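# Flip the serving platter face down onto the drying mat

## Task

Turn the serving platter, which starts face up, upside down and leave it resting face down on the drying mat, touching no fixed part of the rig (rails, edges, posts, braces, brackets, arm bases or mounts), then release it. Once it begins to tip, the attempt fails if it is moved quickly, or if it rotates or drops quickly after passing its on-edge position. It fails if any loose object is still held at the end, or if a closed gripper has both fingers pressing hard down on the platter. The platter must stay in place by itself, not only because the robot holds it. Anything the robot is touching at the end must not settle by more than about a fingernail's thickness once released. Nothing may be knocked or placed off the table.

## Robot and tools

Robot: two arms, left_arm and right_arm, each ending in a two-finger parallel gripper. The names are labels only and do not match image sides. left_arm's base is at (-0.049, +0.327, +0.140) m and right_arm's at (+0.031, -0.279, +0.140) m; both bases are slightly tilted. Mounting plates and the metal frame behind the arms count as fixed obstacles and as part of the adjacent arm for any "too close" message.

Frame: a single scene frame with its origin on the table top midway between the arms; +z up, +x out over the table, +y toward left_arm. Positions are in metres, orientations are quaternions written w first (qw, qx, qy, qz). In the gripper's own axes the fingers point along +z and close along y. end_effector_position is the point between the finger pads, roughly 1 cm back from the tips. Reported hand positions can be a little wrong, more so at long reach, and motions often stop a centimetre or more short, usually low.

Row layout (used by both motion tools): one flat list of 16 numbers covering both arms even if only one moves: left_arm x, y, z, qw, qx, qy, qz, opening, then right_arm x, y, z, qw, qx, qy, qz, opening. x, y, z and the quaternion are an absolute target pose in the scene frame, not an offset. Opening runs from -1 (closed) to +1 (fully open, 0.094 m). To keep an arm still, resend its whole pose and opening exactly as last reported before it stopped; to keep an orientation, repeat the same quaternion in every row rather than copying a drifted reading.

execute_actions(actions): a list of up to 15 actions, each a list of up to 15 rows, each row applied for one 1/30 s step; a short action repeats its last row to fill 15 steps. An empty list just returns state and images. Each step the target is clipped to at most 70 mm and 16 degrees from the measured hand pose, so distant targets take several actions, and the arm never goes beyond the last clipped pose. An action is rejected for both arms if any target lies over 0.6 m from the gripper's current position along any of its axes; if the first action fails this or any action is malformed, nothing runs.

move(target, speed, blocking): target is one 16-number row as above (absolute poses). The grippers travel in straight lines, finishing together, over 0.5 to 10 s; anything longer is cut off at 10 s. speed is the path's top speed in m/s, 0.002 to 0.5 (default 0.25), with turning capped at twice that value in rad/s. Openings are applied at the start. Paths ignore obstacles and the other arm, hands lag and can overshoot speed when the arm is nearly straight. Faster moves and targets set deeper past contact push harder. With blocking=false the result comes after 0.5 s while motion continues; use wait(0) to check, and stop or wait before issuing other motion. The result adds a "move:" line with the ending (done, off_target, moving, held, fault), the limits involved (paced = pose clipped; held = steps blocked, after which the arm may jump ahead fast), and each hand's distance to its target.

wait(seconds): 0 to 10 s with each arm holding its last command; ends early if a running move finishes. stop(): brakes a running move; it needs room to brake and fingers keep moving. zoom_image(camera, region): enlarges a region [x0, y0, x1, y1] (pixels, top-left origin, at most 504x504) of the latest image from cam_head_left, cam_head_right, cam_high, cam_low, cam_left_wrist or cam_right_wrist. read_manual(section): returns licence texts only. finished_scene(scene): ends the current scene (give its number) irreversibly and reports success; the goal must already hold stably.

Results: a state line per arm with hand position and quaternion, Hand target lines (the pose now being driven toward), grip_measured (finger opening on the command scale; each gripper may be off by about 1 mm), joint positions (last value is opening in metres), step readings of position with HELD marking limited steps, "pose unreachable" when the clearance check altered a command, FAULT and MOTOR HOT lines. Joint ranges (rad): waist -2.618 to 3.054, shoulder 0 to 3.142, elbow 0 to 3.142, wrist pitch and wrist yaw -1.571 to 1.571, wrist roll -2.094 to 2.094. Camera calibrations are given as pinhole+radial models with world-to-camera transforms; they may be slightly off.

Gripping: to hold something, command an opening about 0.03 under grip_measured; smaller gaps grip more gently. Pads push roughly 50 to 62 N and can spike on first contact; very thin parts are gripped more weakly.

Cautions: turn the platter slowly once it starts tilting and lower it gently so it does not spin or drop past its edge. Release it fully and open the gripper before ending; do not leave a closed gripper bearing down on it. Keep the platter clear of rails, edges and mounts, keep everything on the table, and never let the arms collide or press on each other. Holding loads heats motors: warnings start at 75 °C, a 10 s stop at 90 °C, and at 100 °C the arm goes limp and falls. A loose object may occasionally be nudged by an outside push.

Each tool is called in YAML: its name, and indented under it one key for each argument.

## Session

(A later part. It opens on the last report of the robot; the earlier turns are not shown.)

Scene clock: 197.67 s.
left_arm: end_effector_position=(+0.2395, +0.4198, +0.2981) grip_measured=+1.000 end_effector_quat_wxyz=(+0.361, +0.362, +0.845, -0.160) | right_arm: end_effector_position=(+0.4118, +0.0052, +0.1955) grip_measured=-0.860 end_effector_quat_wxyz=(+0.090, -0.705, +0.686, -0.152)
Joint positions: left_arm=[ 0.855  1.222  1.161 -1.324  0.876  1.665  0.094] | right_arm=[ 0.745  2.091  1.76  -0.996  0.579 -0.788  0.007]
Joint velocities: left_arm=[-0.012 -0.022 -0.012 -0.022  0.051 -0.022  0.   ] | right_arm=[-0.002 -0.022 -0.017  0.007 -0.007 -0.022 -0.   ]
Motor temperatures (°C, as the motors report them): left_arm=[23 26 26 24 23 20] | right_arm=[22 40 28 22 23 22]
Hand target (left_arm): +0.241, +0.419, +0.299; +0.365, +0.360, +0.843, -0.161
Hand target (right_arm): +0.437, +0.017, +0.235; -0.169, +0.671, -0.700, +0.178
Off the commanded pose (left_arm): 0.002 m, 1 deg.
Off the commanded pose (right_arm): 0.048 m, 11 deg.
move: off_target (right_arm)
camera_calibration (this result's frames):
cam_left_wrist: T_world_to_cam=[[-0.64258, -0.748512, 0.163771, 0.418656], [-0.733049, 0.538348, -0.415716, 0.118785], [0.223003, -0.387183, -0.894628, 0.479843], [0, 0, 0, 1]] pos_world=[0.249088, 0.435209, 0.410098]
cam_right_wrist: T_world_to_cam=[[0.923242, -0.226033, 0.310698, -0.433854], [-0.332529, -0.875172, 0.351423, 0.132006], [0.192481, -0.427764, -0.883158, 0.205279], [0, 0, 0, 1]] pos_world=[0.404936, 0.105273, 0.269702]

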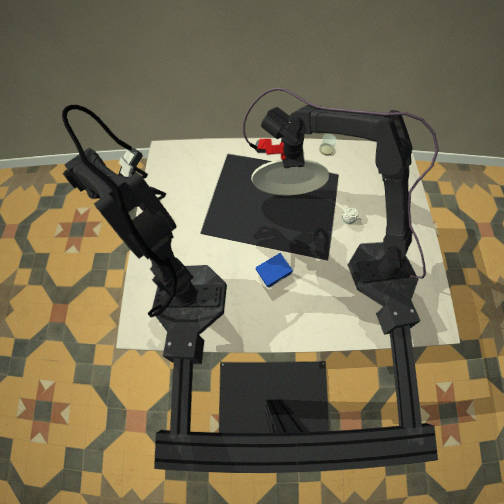

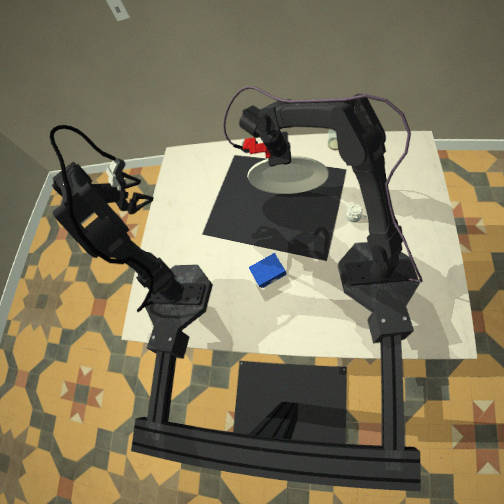

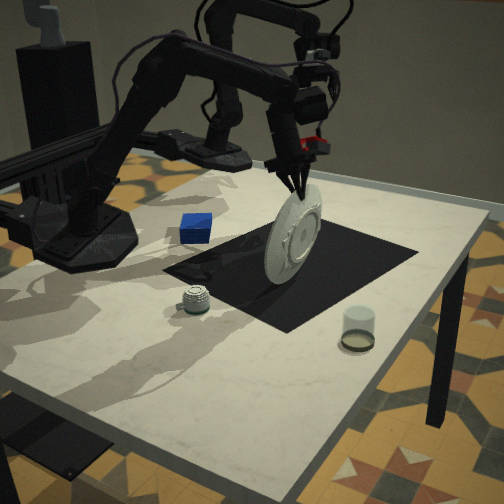

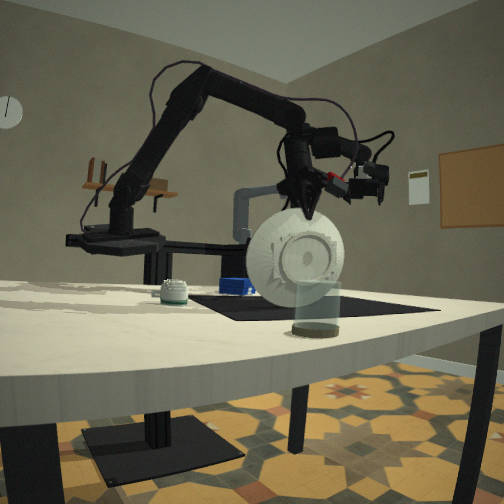

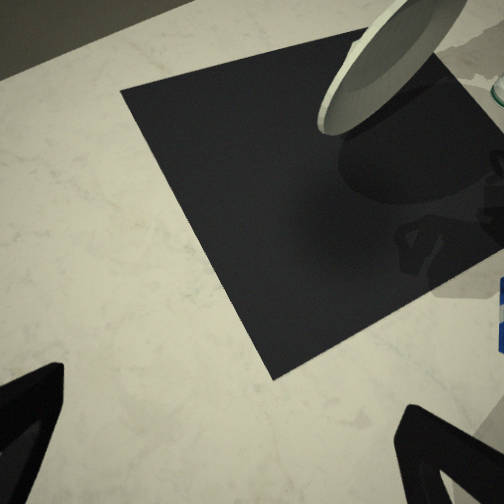

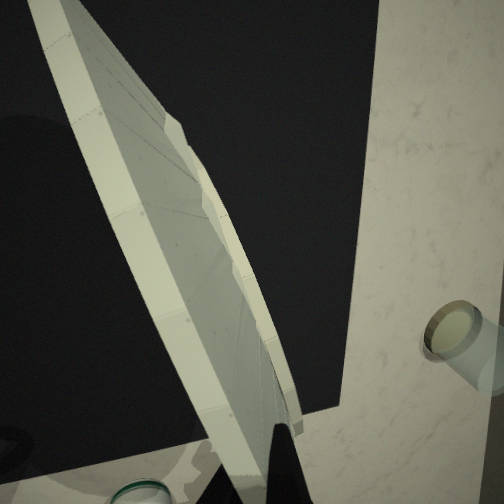

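execute_actions:
  actions: []

Scene clock: 224.30 s.
left_arm: end_effector_position=(+0.2395, +0.4198, +0.2981) grip_measured=+1.000 end_effector_quat_wxyz=(+0.361, +0.362, +0.845, -0.160) | right_arm: end_effector_position=(+0.4118, +0.0052, +0.1955) grip_measured=-0.860 end_effector_quat_wxyz=(+0.090, -0.706, +0.686, -0.152)
Joint positions: left_arm=[ 0.855  1.222  1.161 -1.324  0.876  1.665  0.094] | right_arm=[ 0.745  2.091  1.76  -0.996  0.579 -0.789  0.007]
Joint velocities: left_arm=[ 0.002  0.007 -0.007  0.022  0.022  0.022  0.   ] | right_arm=[ 0.002  0.002  0.017 -0.007  0.007 -0.022 -0.001]
Motor temperatures (°C, as the motors report them): left_arm=[23 26 26 24 23 20] | right_arm=[22 40 28 24 23 22]
Hand target (left_arm): +0.241, +0.419, +0.299; +0.365, +0.360, +0.843, -0.161
Hand target (right_arm): +0.437, +0.017, +0.235; -0.169, +0.671, -0.700, +0.178
Off the commanded pose (left_arm): 0.002 m, 1 deg.
Off the commanded pose (right_arm): 0.048 m, 11 deg.
camera_calibration (this result's frames):
cam_left_wrist: T_world_to_cam=[[-0.64258, -0.748512, 0.163771, 0.418656], [-0.733049, 0.538348, -0.415716, 0.118785], [0.223003, -0.387183, -0.894628, 0.479843], [0, 0, 0, 1]] pos_world=[0.249088, 0.435209, 0.410098]
cam_right_wrist: T_world_to_cam=[[0.923422, -0.225293, 0.310699, -0.433932], [-0.331881, -0.875319, 0.35167, 0.131692], [0.192732, -0.427855, -0.88306, 0.205157], [0, 0, 0, 1]] pos_world=[0.404869, 0.105288, 0.269676]

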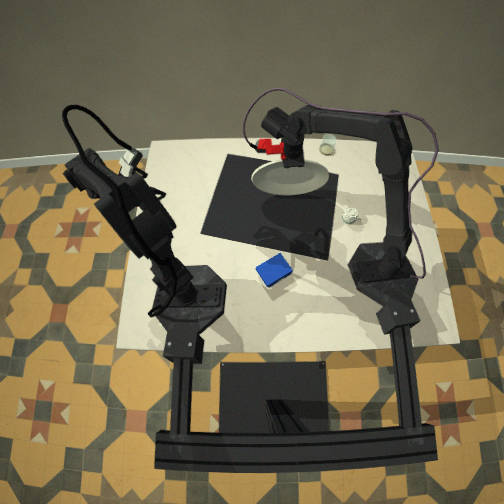

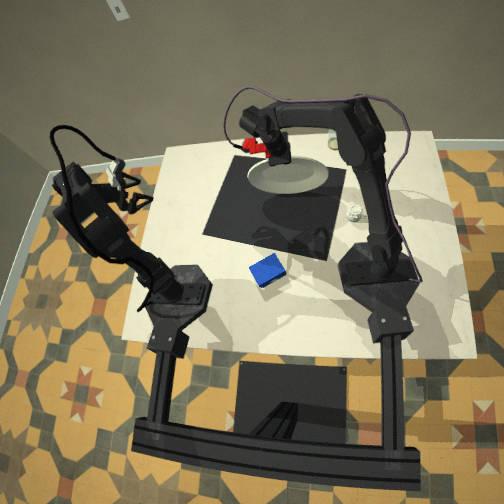

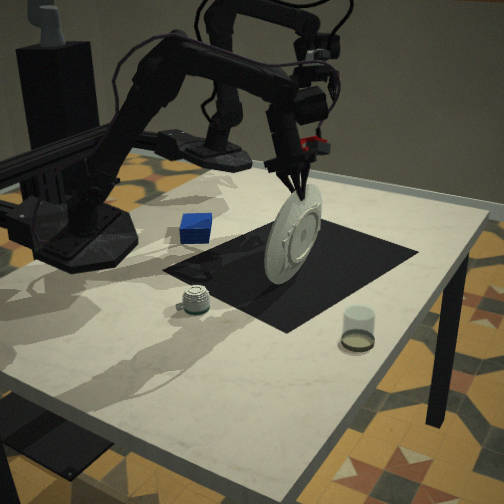

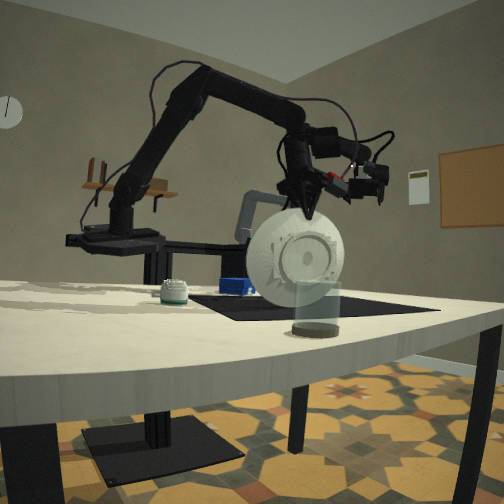

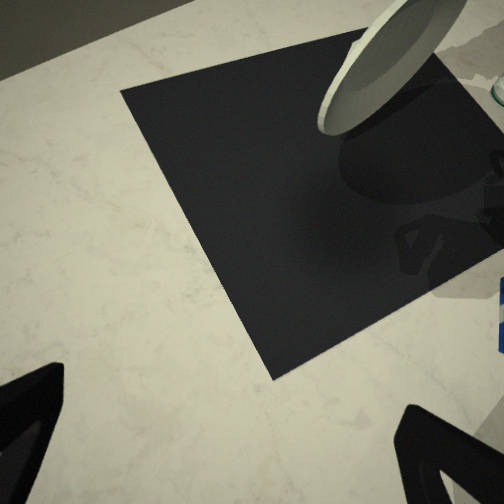

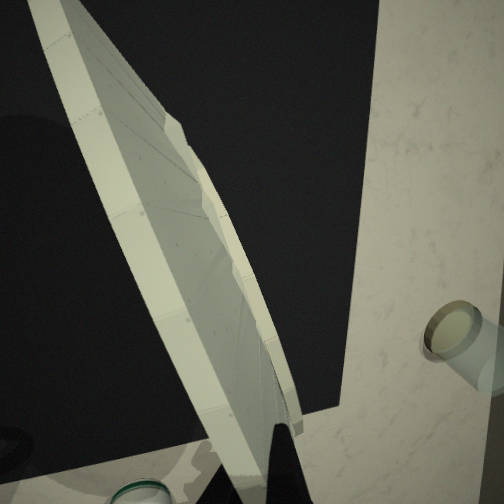

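move:
  target: [0.2409,0.4193,0.2995,0.365,0.360,0.843,-0.161,1,0.47,0.025,0.262,0.174,-0.673,0.696,-0.180,-0.9]
  speed: 0.05

move:
  target: [0.2409,0.4193,0.2995,0.365,0.360,0.843,-0.161,1,0.51,0.03,0.255,0.174,-0.673,0.696,-0.180,-0.9]
  speed: 0.05

Scene clock: 244.63 s.
left_arm: end_effector_position=(+0.2395, +0.4198, +0.2981) grip_measured=+1.000 end_effector_quat_wxyz=(+0.360, +0.362, +0.845, -0.159) | right_arm: end_effector_position=(+0.4443, +0.0211, +0.2148) grip_measured=-0.860 end_effector_quat_wxyz=(+0.111, -0.700, +0.688, -0.154)
Joint positions: left_arm=[ 0.855  1.222  1.161 -1.324  0.875  1.665  0.094] | right_arm=[ 0.725  2.181  1.984 -1.07   0.58  -0.821  0.007]
Joint velocities: left_arm=[ 0.002  0.007 -0.007 -0.007  0.037 -0.007  0.   ] | right_arm=[-0.007  0.012 -0.017 -0.11  -0.007  0.051 -0.001]
Motor temperatures (°C, as the motors report them): left_arm=[23 26 26 24 23 20] | right_arm=[22 41 28 24 23 22]
Hand target (left_arm): +0.241, +0.419, +0.300; +0.365, +0.360, +0.843, -0.161
Hand target (right_arm): +0.467, +0.022, +0.263; -0.173, +0.671, -0.698, +0.179
Off the commanded pose (left_arm): 0.002 m, 1 deg.
Off the commanded pose (right_arm): 0.054 m, 8 deg.
move: off_target (right_arm)
camera_calibration (this result's frames):
cam_left_wrist: T_world_to_cam=[[-0.642556, -0.748536, 0.163756, 0.418671], [-0.733149, 0.538477, -0.415372, 0.118589], [0.222742, -0.386957, -0.89479, 0.479835], [0, 0, 0, 1]] pos_world=[0.249083, 0.435209, 0.410051]
cam_right_wrist: T_world_to_cam=[[0.911688, -0.238867, 0.334315, -0.465985], [-0.347296, -0.88279, 0.316336, 0.164243], [0.219568, -0.404506, -0.887787, 0.211267], [0, 0, 0, 1]] pos_world=[0.435486, 0.119142, 0.29139]

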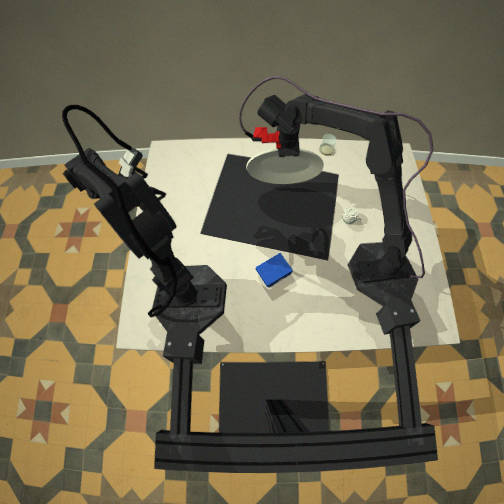

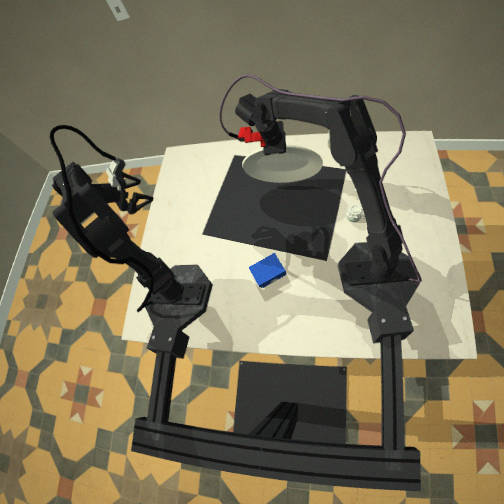

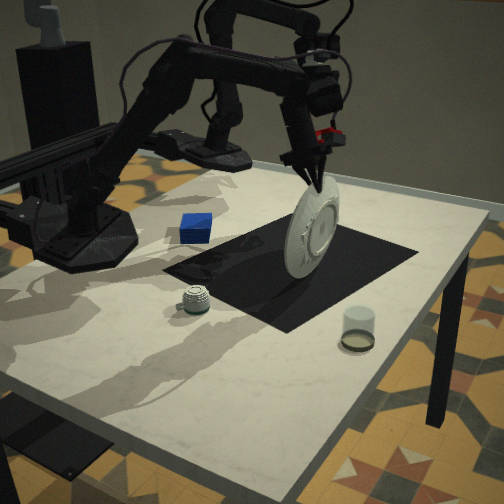

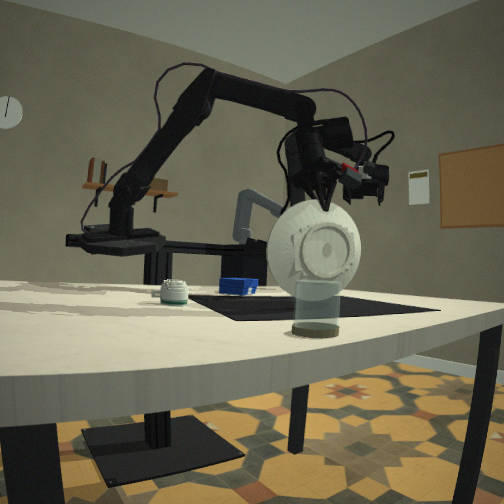

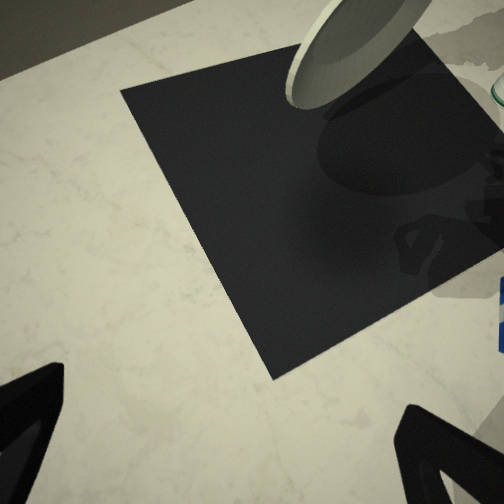

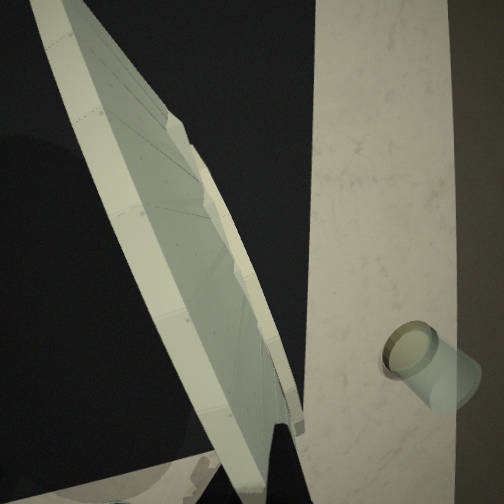

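Scene clock: 246.57 s.
left_arm: end_effector_position=(+0.2395, +0.4198, +0.2981) grip_measured=+1.000 end_effector_quat_wxyz=(+0.360, +0.362, +0.845, -0.159) | right_arm: end_effector_position=(+0.4835, +0.0249, +0.2027) grip_measured=-0.860 end_effector_quat_wxyz=(+0.105, -0.701, +0.688, -0.154)
Joint positions: left_arm=[ 0.855  1.222  1.161 -1.324  0.875  1.665  0.094] | right_arm=[ 0.663  2.336  2.232 -1.138  0.559 -0.888  0.007]
Joint velocities: left_arm=[-0.007 -0.012  0.002 -0.007  0.081 -0.022  0.   ] | right_arm=[ 0.002  0.042  0.002 -0.066  0.022  0.037 -0.001]
Motor temperatures (°C, as the motors report them): left_arm=[23 26 26 24 23 20] | right_arm=[22 41 28 24 23 22]
Hand target (left_arm): +0.241, +0.419, +0.300; +0.365, +0.360, +0.843, -0.161
Hand target (right_arm): +0.506, +0.027, +0.256; -0.173, +0.672, -0.698, +0.179
Off the commanded pose (left_arm): 0.002 m, 1 deg.
Off the commanded pose (right_arm): 0.059 m, 9 deg.
move: off_target (right_arm)
camera_calibration (this result's frames):
cam_left_wrist: T_world_to_cam=[[-0.642532, -0.74856, 0.163741, 0.418686], [-0.733249, 0.538606, -0.415029, 0.118393], [0.222482, -0.386732, -0.894953, 0.479827], [0, 0, 0, 1]] pos_world=[0.249078, 0.435209, 0.410003]
cam_right_wrist: T_world_to_cam=[[0.914636, -0.236345, 0.327997, -0.4969], [-0.34427, -0.880666, 0.325432, 0.181701], [0.211942, -0.410571, -0.886855, 0.19713], [0, 0, 0, 1]] pos_world=[0.475257, 0.123514, 0.278676]

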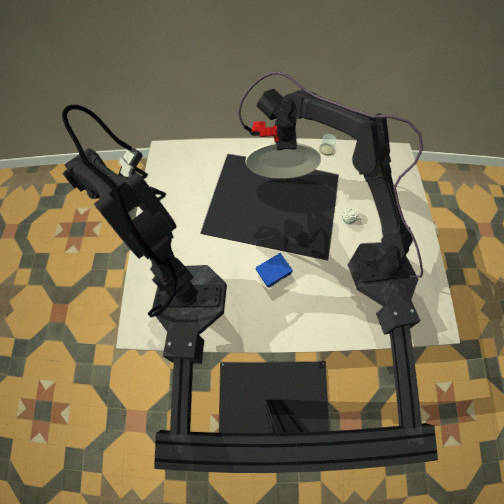

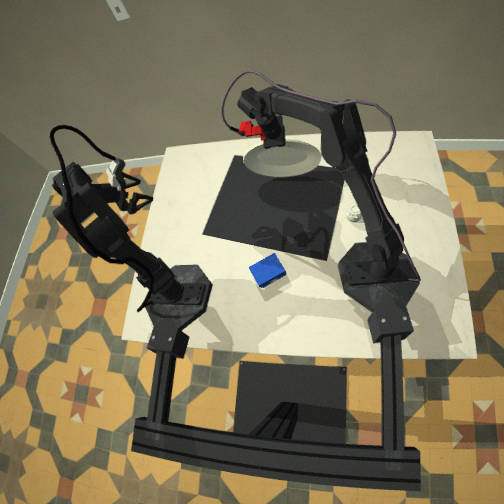

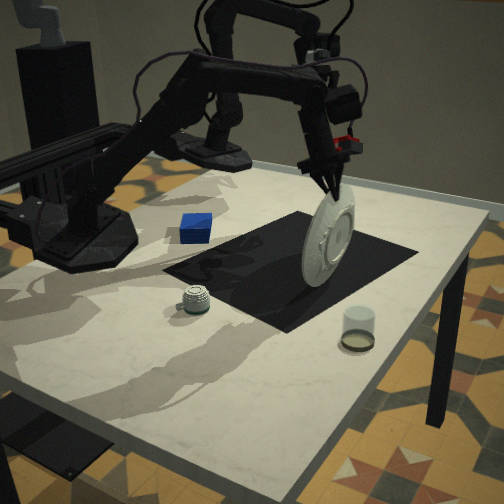

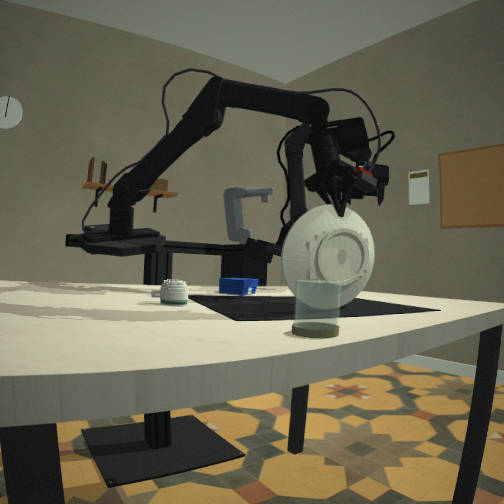

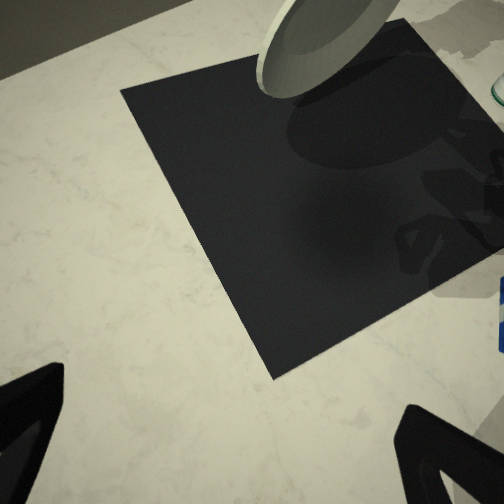

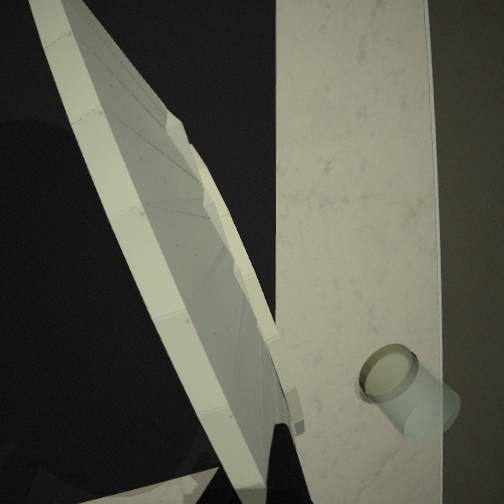

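move:
  target: [0.2409,0.4193,0.2995,0.365,0.360,0.843,-0.161,1,0.44,0.032,0.222,0.265,-0.641,0.664,-0.274,-0.9]
  speed: 0.05

Scene clock: 256.07 s.
left_arm: end_effector_position=(+0.2393, +0.4199, +0.2979) grip_measured=+1.000 end_effector_quat_wxyz=(+0.360, +0.362, +0.845, -0.159) | right_arm: end_effector_position=(+0.4238, +0.0237, +0.1888) grip_measured=-0.860 end_effector_quat_wxyz=(-0.211, +0.676, -0.657, +0.257)
Joint positions: left_arm=[ 0.855  1.222  1.161 -1.324  0.874  1.665  0.094] | right_arm=[ 0.814  2.024  1.448 -0.472  0.816 -0.903  0.007]
Joint velocities: left_arm=[-0.007  0.002 -0.017  0.007  0.007 -0.022  0.   ] | right_arm=[ 0.012 -0.027 -0.017  0.022  0.007  0.007 -0.   ]
Motor temperatures (°C, as the motors report them): left_arm=[23 26 26 24 23 20] | right_arm=[22 42 29 23 23 22]
Hand target (left_arm): +0.241, +0.419, +0.299; +0.365, +0.360, +0.843, -0.161
Hand target (right_arm): +0.437, +0.030, +0.224; -0.263, +0.640, -0.669, +0.272
Off the commanded pose (left_arm): 0.002 m, 1 deg.
Off the commanded pose (right_arm): 0.038 m, 8 deg.
move: off_target (right_arm)
camera_calibration (this result's frames):
cam_left_wrist: T_world_to_cam=[[-0.64246, -0.748631, 0.163697, 0.41873], [-0.733549, 0.538992, -0.413997, 0.117806], [0.221699, -0.386057, -0.895438, 0.479803], [0, 0, 0, 1]] pos_world=[0.249062, 0.435209, 0.40986]
cam_right_wrist: T_world_to_cam=[[0.778019, -0.219965, 0.588474, -0.429671], [-0.409176, -0.888204, 0.20897, 0.214295], [0.476718, -0.403372, -0.781044, 0.0646287], [0, 0, 0, 1]] pos_world=[0.391167, 0.121894, 0.258547]

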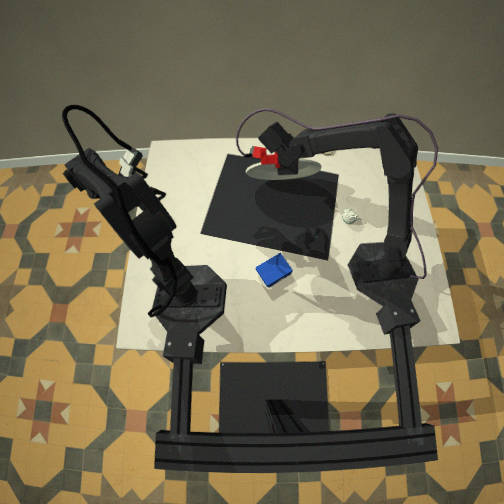

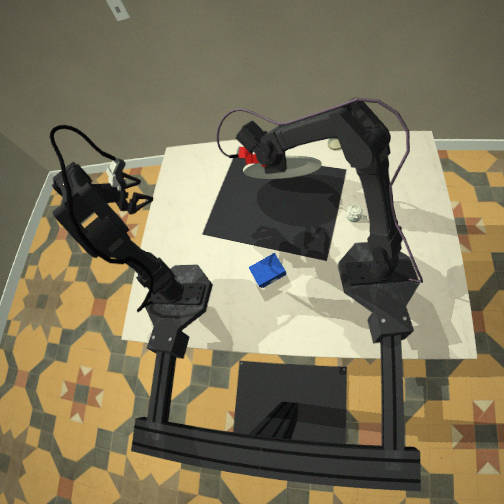

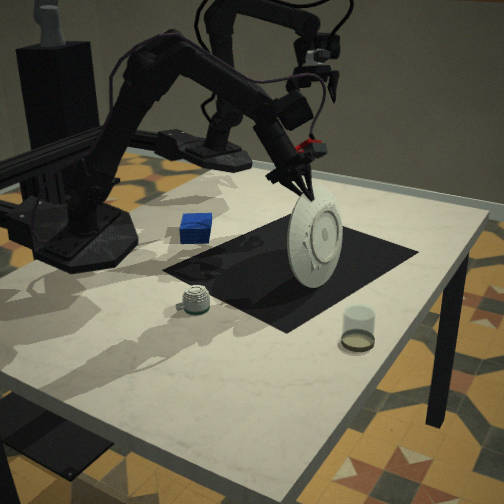

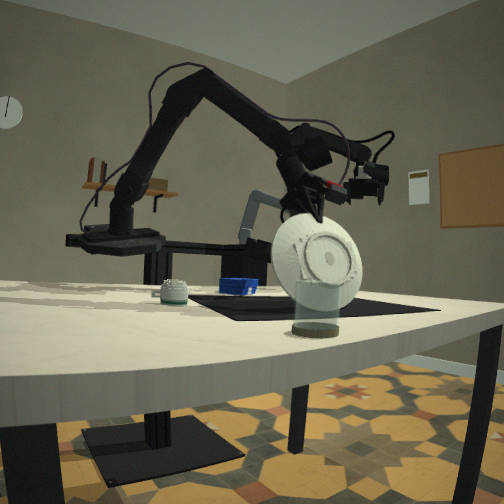

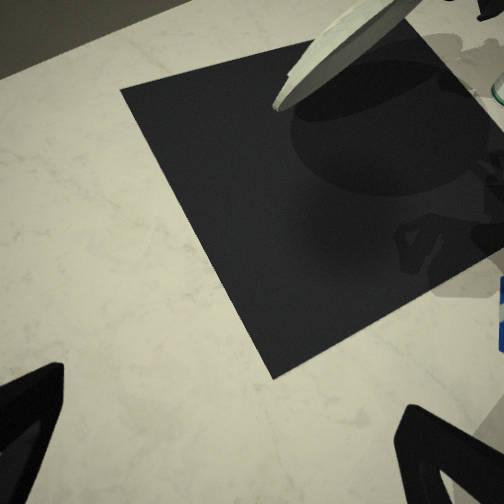

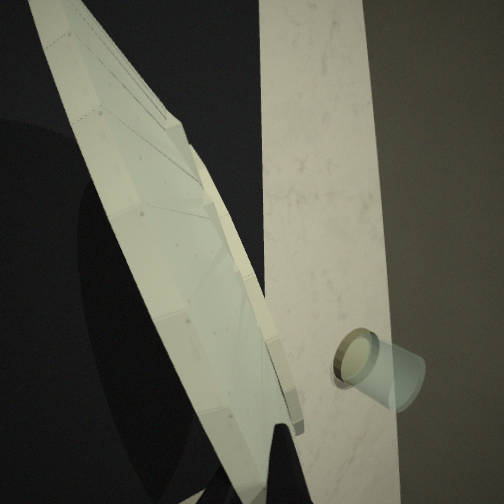

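move:
  target: [0.2409,0.4193,0.2995,0.365,0.360,0.843,-0.161,1,0.374,0.033,0.174,0.368,-0.589,0.610,-0.381,-0.9]
  speed: 0.05

Scene clock: 266.47 s.
left_arm: end_effector_position=(+0.2393, +0.4200, +0.2978) grip_measured=+1.000 end_effector_quat_wxyz=(+0.359, +0.362, +0.845, -0.159) | right_arm: end_effector_position=(+0.3612, +0.0242, +0.1585) grip_measured=-0.860 end_effector_quat_wxyz=(-0.323, +0.632, -0.591, +0.384)
Joint positions: left_arm=[ 0.855  1.222  1.161 -1.324  0.873  1.665  0.094] | right_arm=[ 0.987  2.067  0.927  0.455  1.142 -1.16   0.007]
Joint velocities: left_arm=[-0.012 -0.002 -0.002 -0.022  0.022 -0.022  0.   ] | right_arm=[ 0.007  0.012 -0.027  0.051 -0.037 -0.022 -0.001]
Motor temperatures (°C, as the motors report them): left_arm=[23 26 26 24 23 20] | right_arm=[22 40 28 24 22 22]
Hand target (left_arm): +0.241, +0.419, +0.300; +0.365, +0.360, +0.843, -0.161
Hand target (right_arm): +0.372, +0.030, +0.175; -0.362, +0.589, -0.615, +0.378
Off the commanded pose (left_arm): 0.002 m, 1 deg.
Off the commanded pose (right_arm): 0.022 m, 7 deg.
move: off_target (right_arm)
camera_calibration (this result's frames):
cam_left_wrist: T_world_to_cam=[[-0.642413, -0.748678, 0.163668, 0.418759], [-0.733748, 0.539249, -0.413309, 0.117414], [0.221178, -0.385606, -0.895761, 0.479786], [0, 0, 0, 1]] pos_world=[0.249051, 0.435209, 0.409765]
cam_right_wrist: T_world_to_cam=[[0.516017, -0.173954, 0.838729, -0.309218], [-0.4301, -0.899399, 0.0780765, 0.223979], [0.74077, -0.401026, -0.538923, -0.0627679], [0, 0, 0, 1]] pos_world=[0.302392, 0.122485, 0.208036]

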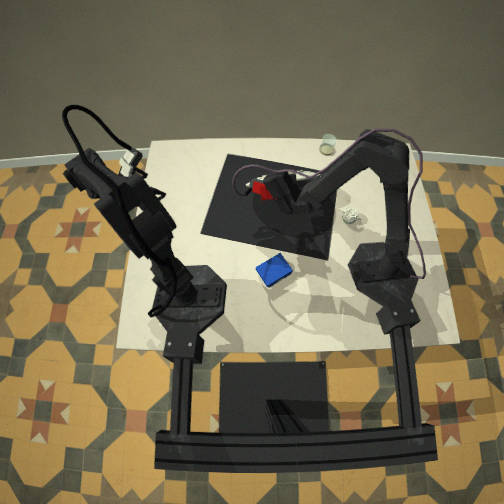

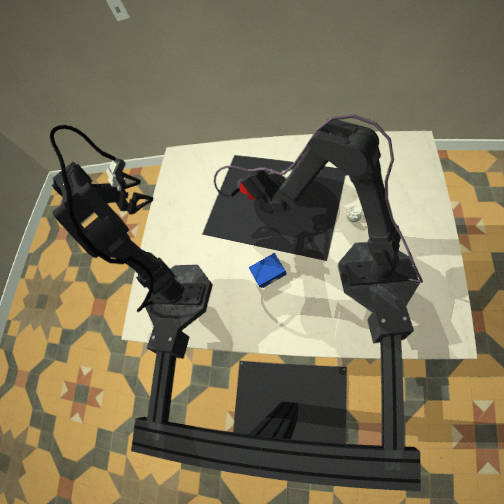

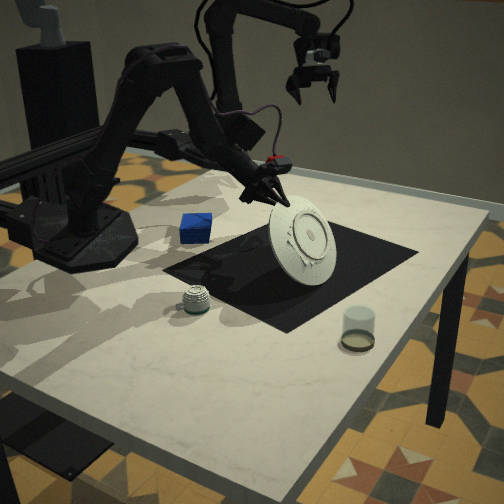

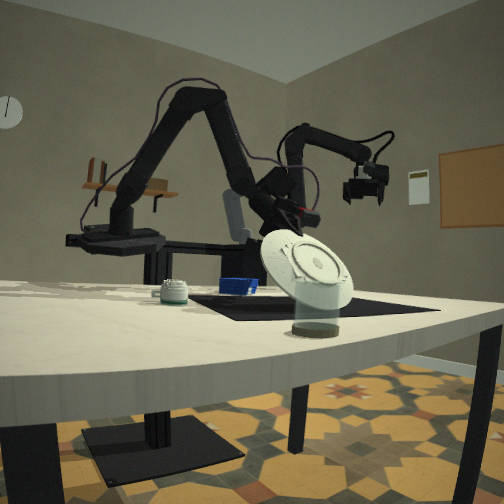

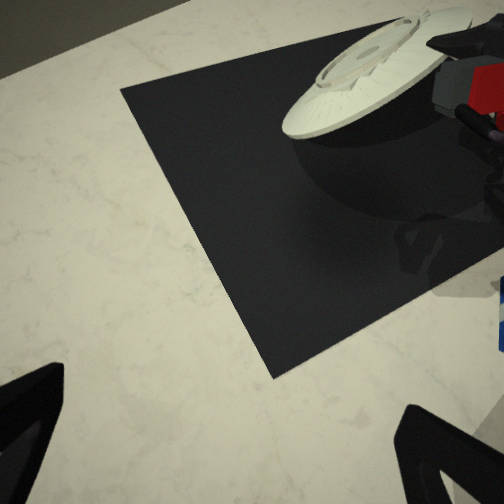

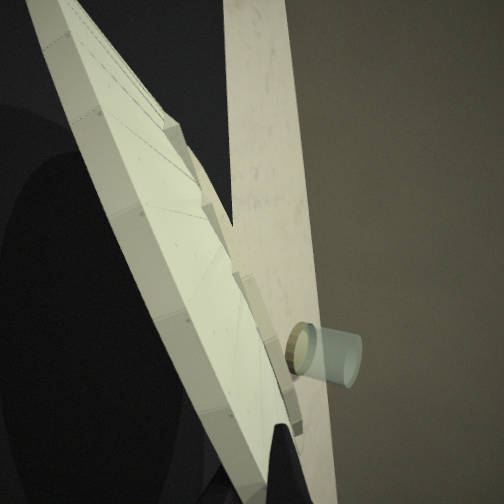

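execute_actions:
  actions:
    - [[0.2409,0.4193,0.2995,0.365,0.360,0.843,-0.161,1,0.372,0.031,0.172,0.368,-0.589,0.610,-0.381,-0.87],[0.2409,0.4193,0.2995,0.365,0.360,0.843,-0.161,1,0.372,0.031,0.172,0.368,-0.589,0.610,-0.381,-0.865],[0.2409,0.4193,0.2995,0.365,0.360,0.843,-0.161,1,0.372,0.031,0.172,0.368,-0.589,0.610,-0.381,-0.86],[0.2409,0.4193,0.2995,0.365,0.360,0.843,-0.161,1,0.372,0.031,0.172,0.368,-0.589,0.610,-0.381,-0.855],[0.2409,0.4193,0.2995,0.365,0.360,0.843,-0.161,1,0.372,0.031,0.172,0.368,-0.589,0.610,-0.381,-0.85],[0.2409,0.4193,0.2995,0.365,0.360,0.843,-0.161,1,0.372,0.031,0.172,0.368,-0.589,0.610,-0.381,-0.845],[0.2409,0.4193,0.2995,0.365,0.360,0.843,-0.161,1,0.372,0.031,0.172,0.368,-0.589,0.610,-0.381,-0.84],[0.2409,0.4193,0.2995,0.365,0.360,0.843,-0.161,1,0.372,0.031,0.172,0.368,-0.589,0.610,-0.381,-0.835],[0.2409,0.4193,0.2995,0.365,0.360,0.843,-0.161,1,0.372,0.031,0.172,0.368,-0.589,0.610,-0.381,-0.83],[0.2409,0.4193,0.2995,0.365,0.360,0.843,-0.161,1,0.372,0.031,0.172,0.368,-0.589,0.610,-0.381,-0.82],[0.2409,0.4193,0.2995,0.365,0.360,0.843,-0.161,1,0.372,0.031,0.172,0.368,-0.589,0.610,-0.381,-0.81],[0.2409,0.4193,0.2995,0.365,0.360,0.843,-0.161,1,0.372,0.031,0.172,0.368,-0.589,0.610,-0.381,-0.80],[0.2409,0.4193,0.2995,0.365,0.360,0.843,-0.161,1,0.372,0.031,0.172,0.368,-0.589,0.610,-0.381,-0.79],[0.2409,0.4193,0.2995,0.365,0.360,0.843,-0.161,1,0.372,0.031,0.172,0.368,-0.589,0.610,-0.381,-0.78],[0.2409,0.4193,0.2995,0.365,0.360,0.843,-0.161,1,0.372,0.031,0.172,0.368,-0.589,0.610,-0.381,-0.77]]
    - [[0.2409,0.4193,0.2995,0.365,0.360,0.843,-0.161,1,0.372,0.031,0.172,0.368,-0.589,0.610,-0.381,-0.75]]

Scene clock: 283.70 s.
left_arm: end_effector_position=(+0.2393, +0.4200, +0.2978) grip_measured=+1.000 end_effector_quat_wxyz=(+0.359, +0.362, +0.845, -0.159) | right_arm: end_effector_position=(+0.3658, +0.0312, +0.1630) grip_measured=-0.751 end_effector_quat_wxyz=(-0.349, +0.613, -0.597, +0.382)
Joint positions: left_arm=[ 0.855  1.222  1.161 -1.324  0.873  1.665  0.094] | right_arm=[ 0.987  2.088  0.926  0.57   1.142 -1.192  0.012]
Joint velocities: left_arm=[-0.007 -0.007 -0.007 -0.007 -0.051  0.007  0.   ] | right_arm=[ 0.007 -0.002  0.002 -0.051  0.007 -0.007  0.   ]
Motor temperatures (°C, as the motors report them): left_arm=[23 26 26 23 23 20] | right_arm=[21 37 27 28 22 22]
Hand target (left_arm): +0.241, +0.419, +0.300; +0.365, +0.360, +0.843, -0.161
Hand target (right_arm): +0.372, +0.031, +0.172; -0.366, +0.590, -0.611, +0.380
Off the commanded pose (left_arm): 0.002 m, 1 deg.
Off the commanded pose (right_arm): 0.011 m, 4 deg.
Step readings (end_effector_position; steps 1 to 15: 1st action; 16 to 30: 2nd action):
0: left_arm (+0.2393, +0.4200, +0.2978) | right_arm (+0.3612, +0.0243, +0.1585)
1: left_arm (+0.2393, +0.4200, +0.2978) | right_arm (+0.3613, +0.0244, +0.1585)
2: left_arm (+0.2393, +0.4200, +0.2978) | right_arm (+0.3615, +0.0245, +0.1585)
4: left_arm (+0.2393, +0.4200, +0.2978) | right_arm (+0.3619, +0.0247, +0.1589)
8: left_arm (+0.2393, +0.4200, +0.2978) | right_arm (+0.3626, +0.0255, +0.1597)
15: left_arm (+0.2393, +0.4200, +0.2978) | right_arm (+0.3646, +0.0288, +0.1619)
16: left_arm (+0.2393, +0.4200, +0.2978) | right_arm (+0.3648, +0.0291, +0.1621)
17: left_arm (+0.2393, +0.4200, +0.2978) | right_arm (+0.3651, +0.0295, +0.1625)
19: left_arm (+0.2393, +0.4200, +0.2978) | right_arm (+0.3653, +0.0300, +0.1628)
23: left_arm (+0.2393, +0.4200, +0.2978) | right_arm (+0.3656, +0.0308, +0.1629)
30: end_effector_position above
camera_calibration (this result's frames):
cam_left_wrist: T_world_to_cam=[[-0.642413, -0.748678, 0.163668, 0.418759], [-0.733748, 0.539249, -0.413309, 0.117414], [0.221178, -0.385606, -0.895761, 0.479786], [0, 0, 0, 1]] pos_world=[0.249051, 0.435209, 0.409765]
cam_right_wrist: T_world_to_cam=[[0.483664, -0.222585, 0.846478, -0.302082], [-0.439994, -0.89787, 0.0153062, 0.245711], [0.756621, -0.379848, -0.532203, -0.0685137], [0, 0, 0, 1]] pos_world=[0.306056, 0.127353, 0.215482]

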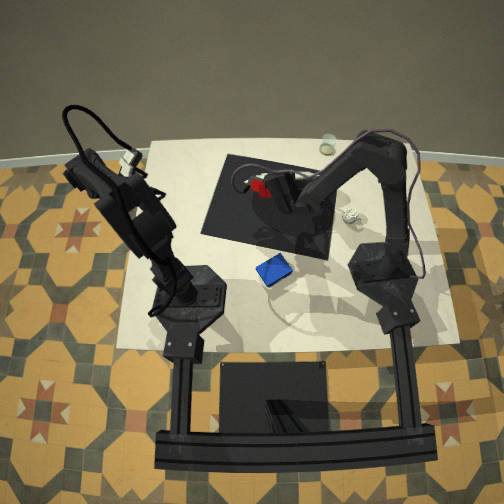

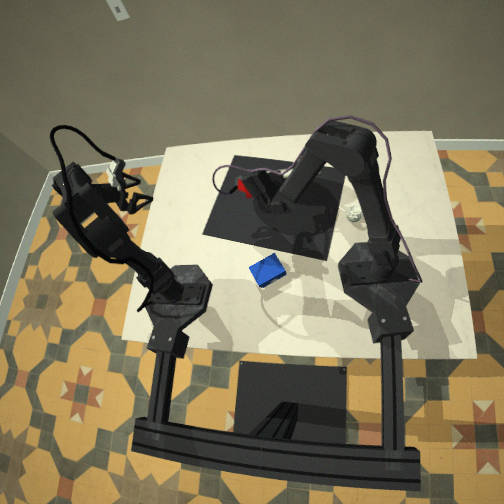

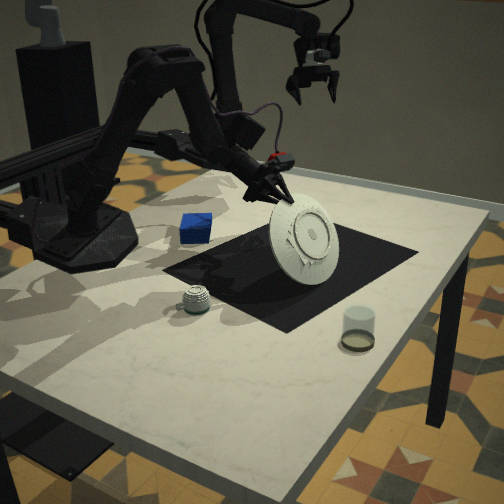

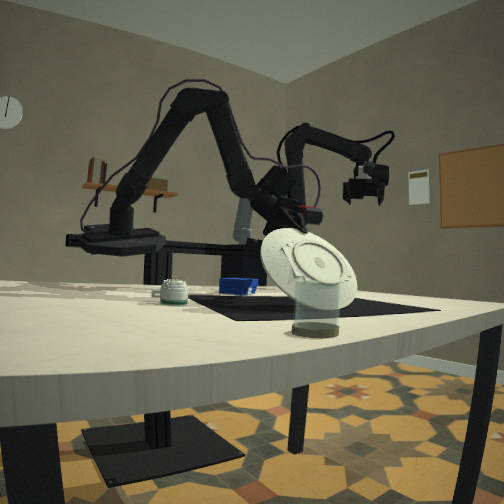

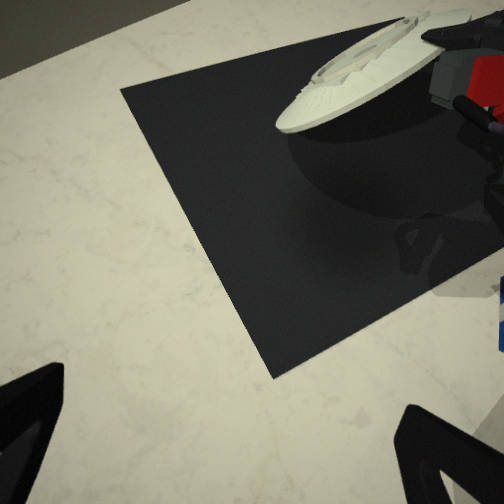

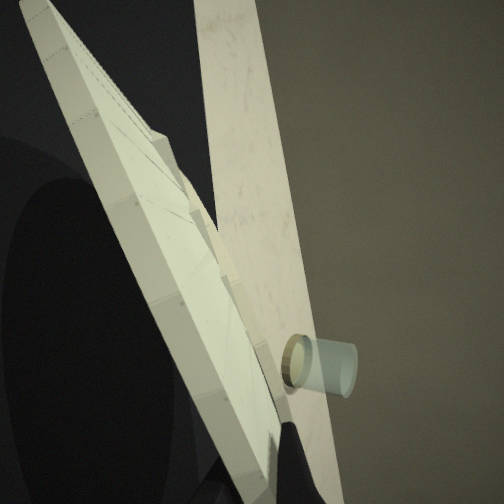

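move:
  target: [0.2409,0.4193,0.2995,0.365,0.360,0.843,-0.161,1,0.345,0.032,0.144,0.368,-0.589,0.610,-0.381,-0.68]
  speed: 0.03

zoom_image:
  camera: "cam_high"
  region: [220,150,380,310]

Scene clock: 291.50 s.
left_arm: end_effector_position=(+0.2393, +0.4200, +0.2978) grip_measured=+1.000 end_effector_quat_wxyz=(+0.359, +0.362, +0.845, -0.159) | right_arm: end_effector_position=(+0.3421, +0.0287, +0.1308) grip_measured=-0.681 end_effector_quat_wxyz=(-0.343, +0.618, -0.597, +0.380)
Joint positions: left_arm=[ 0.855  1.222  1.161 -1.324  0.873  1.665  0.094] | right_arm=[ 1.018  2.174  0.879  0.635  1.163 -1.133  0.015]
Joint velocities: left_arm=[-0.012 -0.007  0.007 -0.037 -0.022  0.007  0.   ] | right_arm=[ 0.007 -0.002 -0.002  0.022  0.007  0.007 -0.001]
Motor temperatures (°C, as the motors report them): left_arm=[23 26 26 23 24 20] | right_arm=[21 37 27 28 22 22]
Hand target (left_arm): +0.241, +0.419, +0.300; +0.365, +0.360, +0.843, -0.161
Hand target (right_arm): +0.345, +0.031, +0.144; -0.366, +0.590, -0.612, +0.380
Off the commanded pose (left_arm): 0.002 m, 1 deg.
Off the commanded pose (right_arm): 0.014 m, 5 deg.
move: off_target (right_arm)
camera_calibration (this result's frames):
cam_left_wrist: T_world_to_cam=[[-0.642413, -0.748678, 0.163668, 0.418759], [-0.733748, 0.539249, -0.413309, 0.117414], [0.221178, -0.385606, -0.895761, 0.479786], [0, 0, 0, 1]] pos_world=[0.249051, 0.435209, 0.409765]
cam_right_wrist: T_world_to_cam=[[0.494688, -0.212986, 0.842568, -0.26746], [-0.436562, -0.899206, 0.0290108, 0.230599], [0.751464, -0.382185, -0.537808, -0.0660967], [0, 0, 0, 1]] pos_world=[0.282649, 0.12513, 0.183116]

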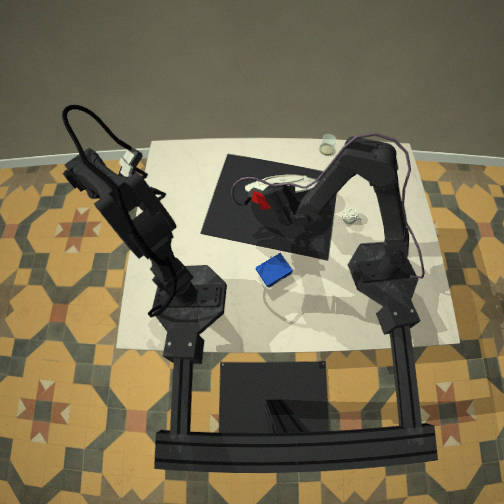

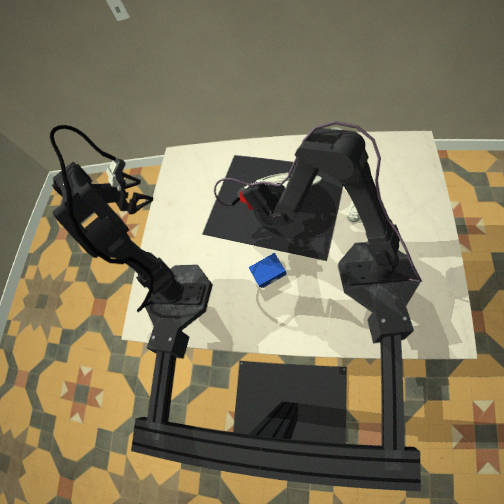

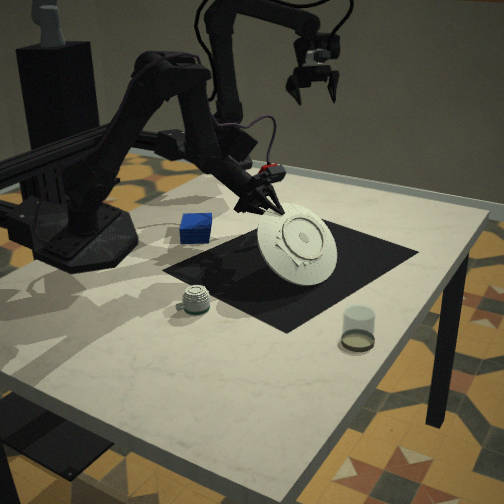

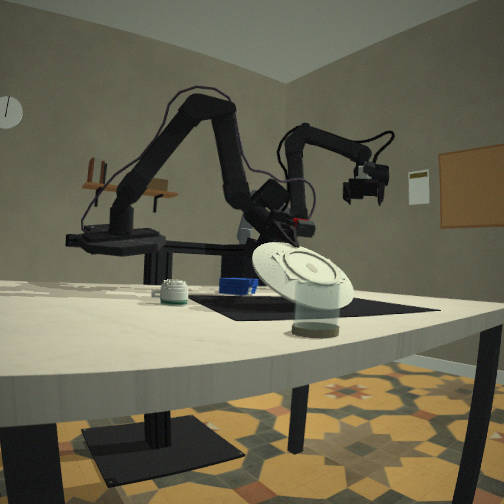

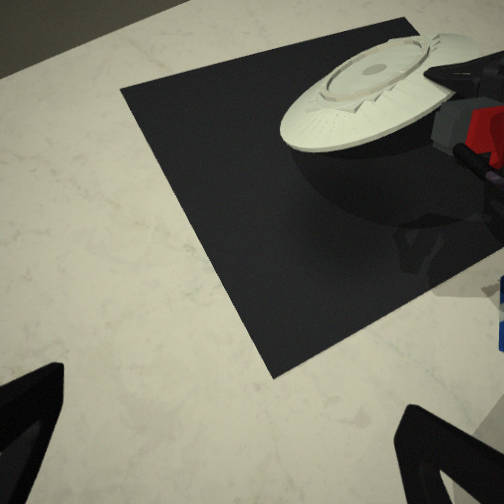

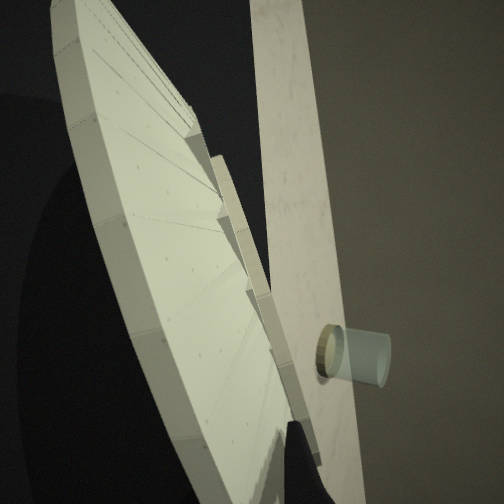

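Region (220, 150, 380, 310) of cam_high's 504x504 image, scaled by 3.150, with more detail than that image has.

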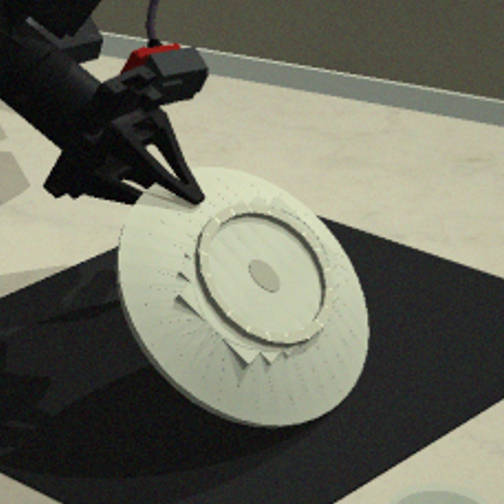

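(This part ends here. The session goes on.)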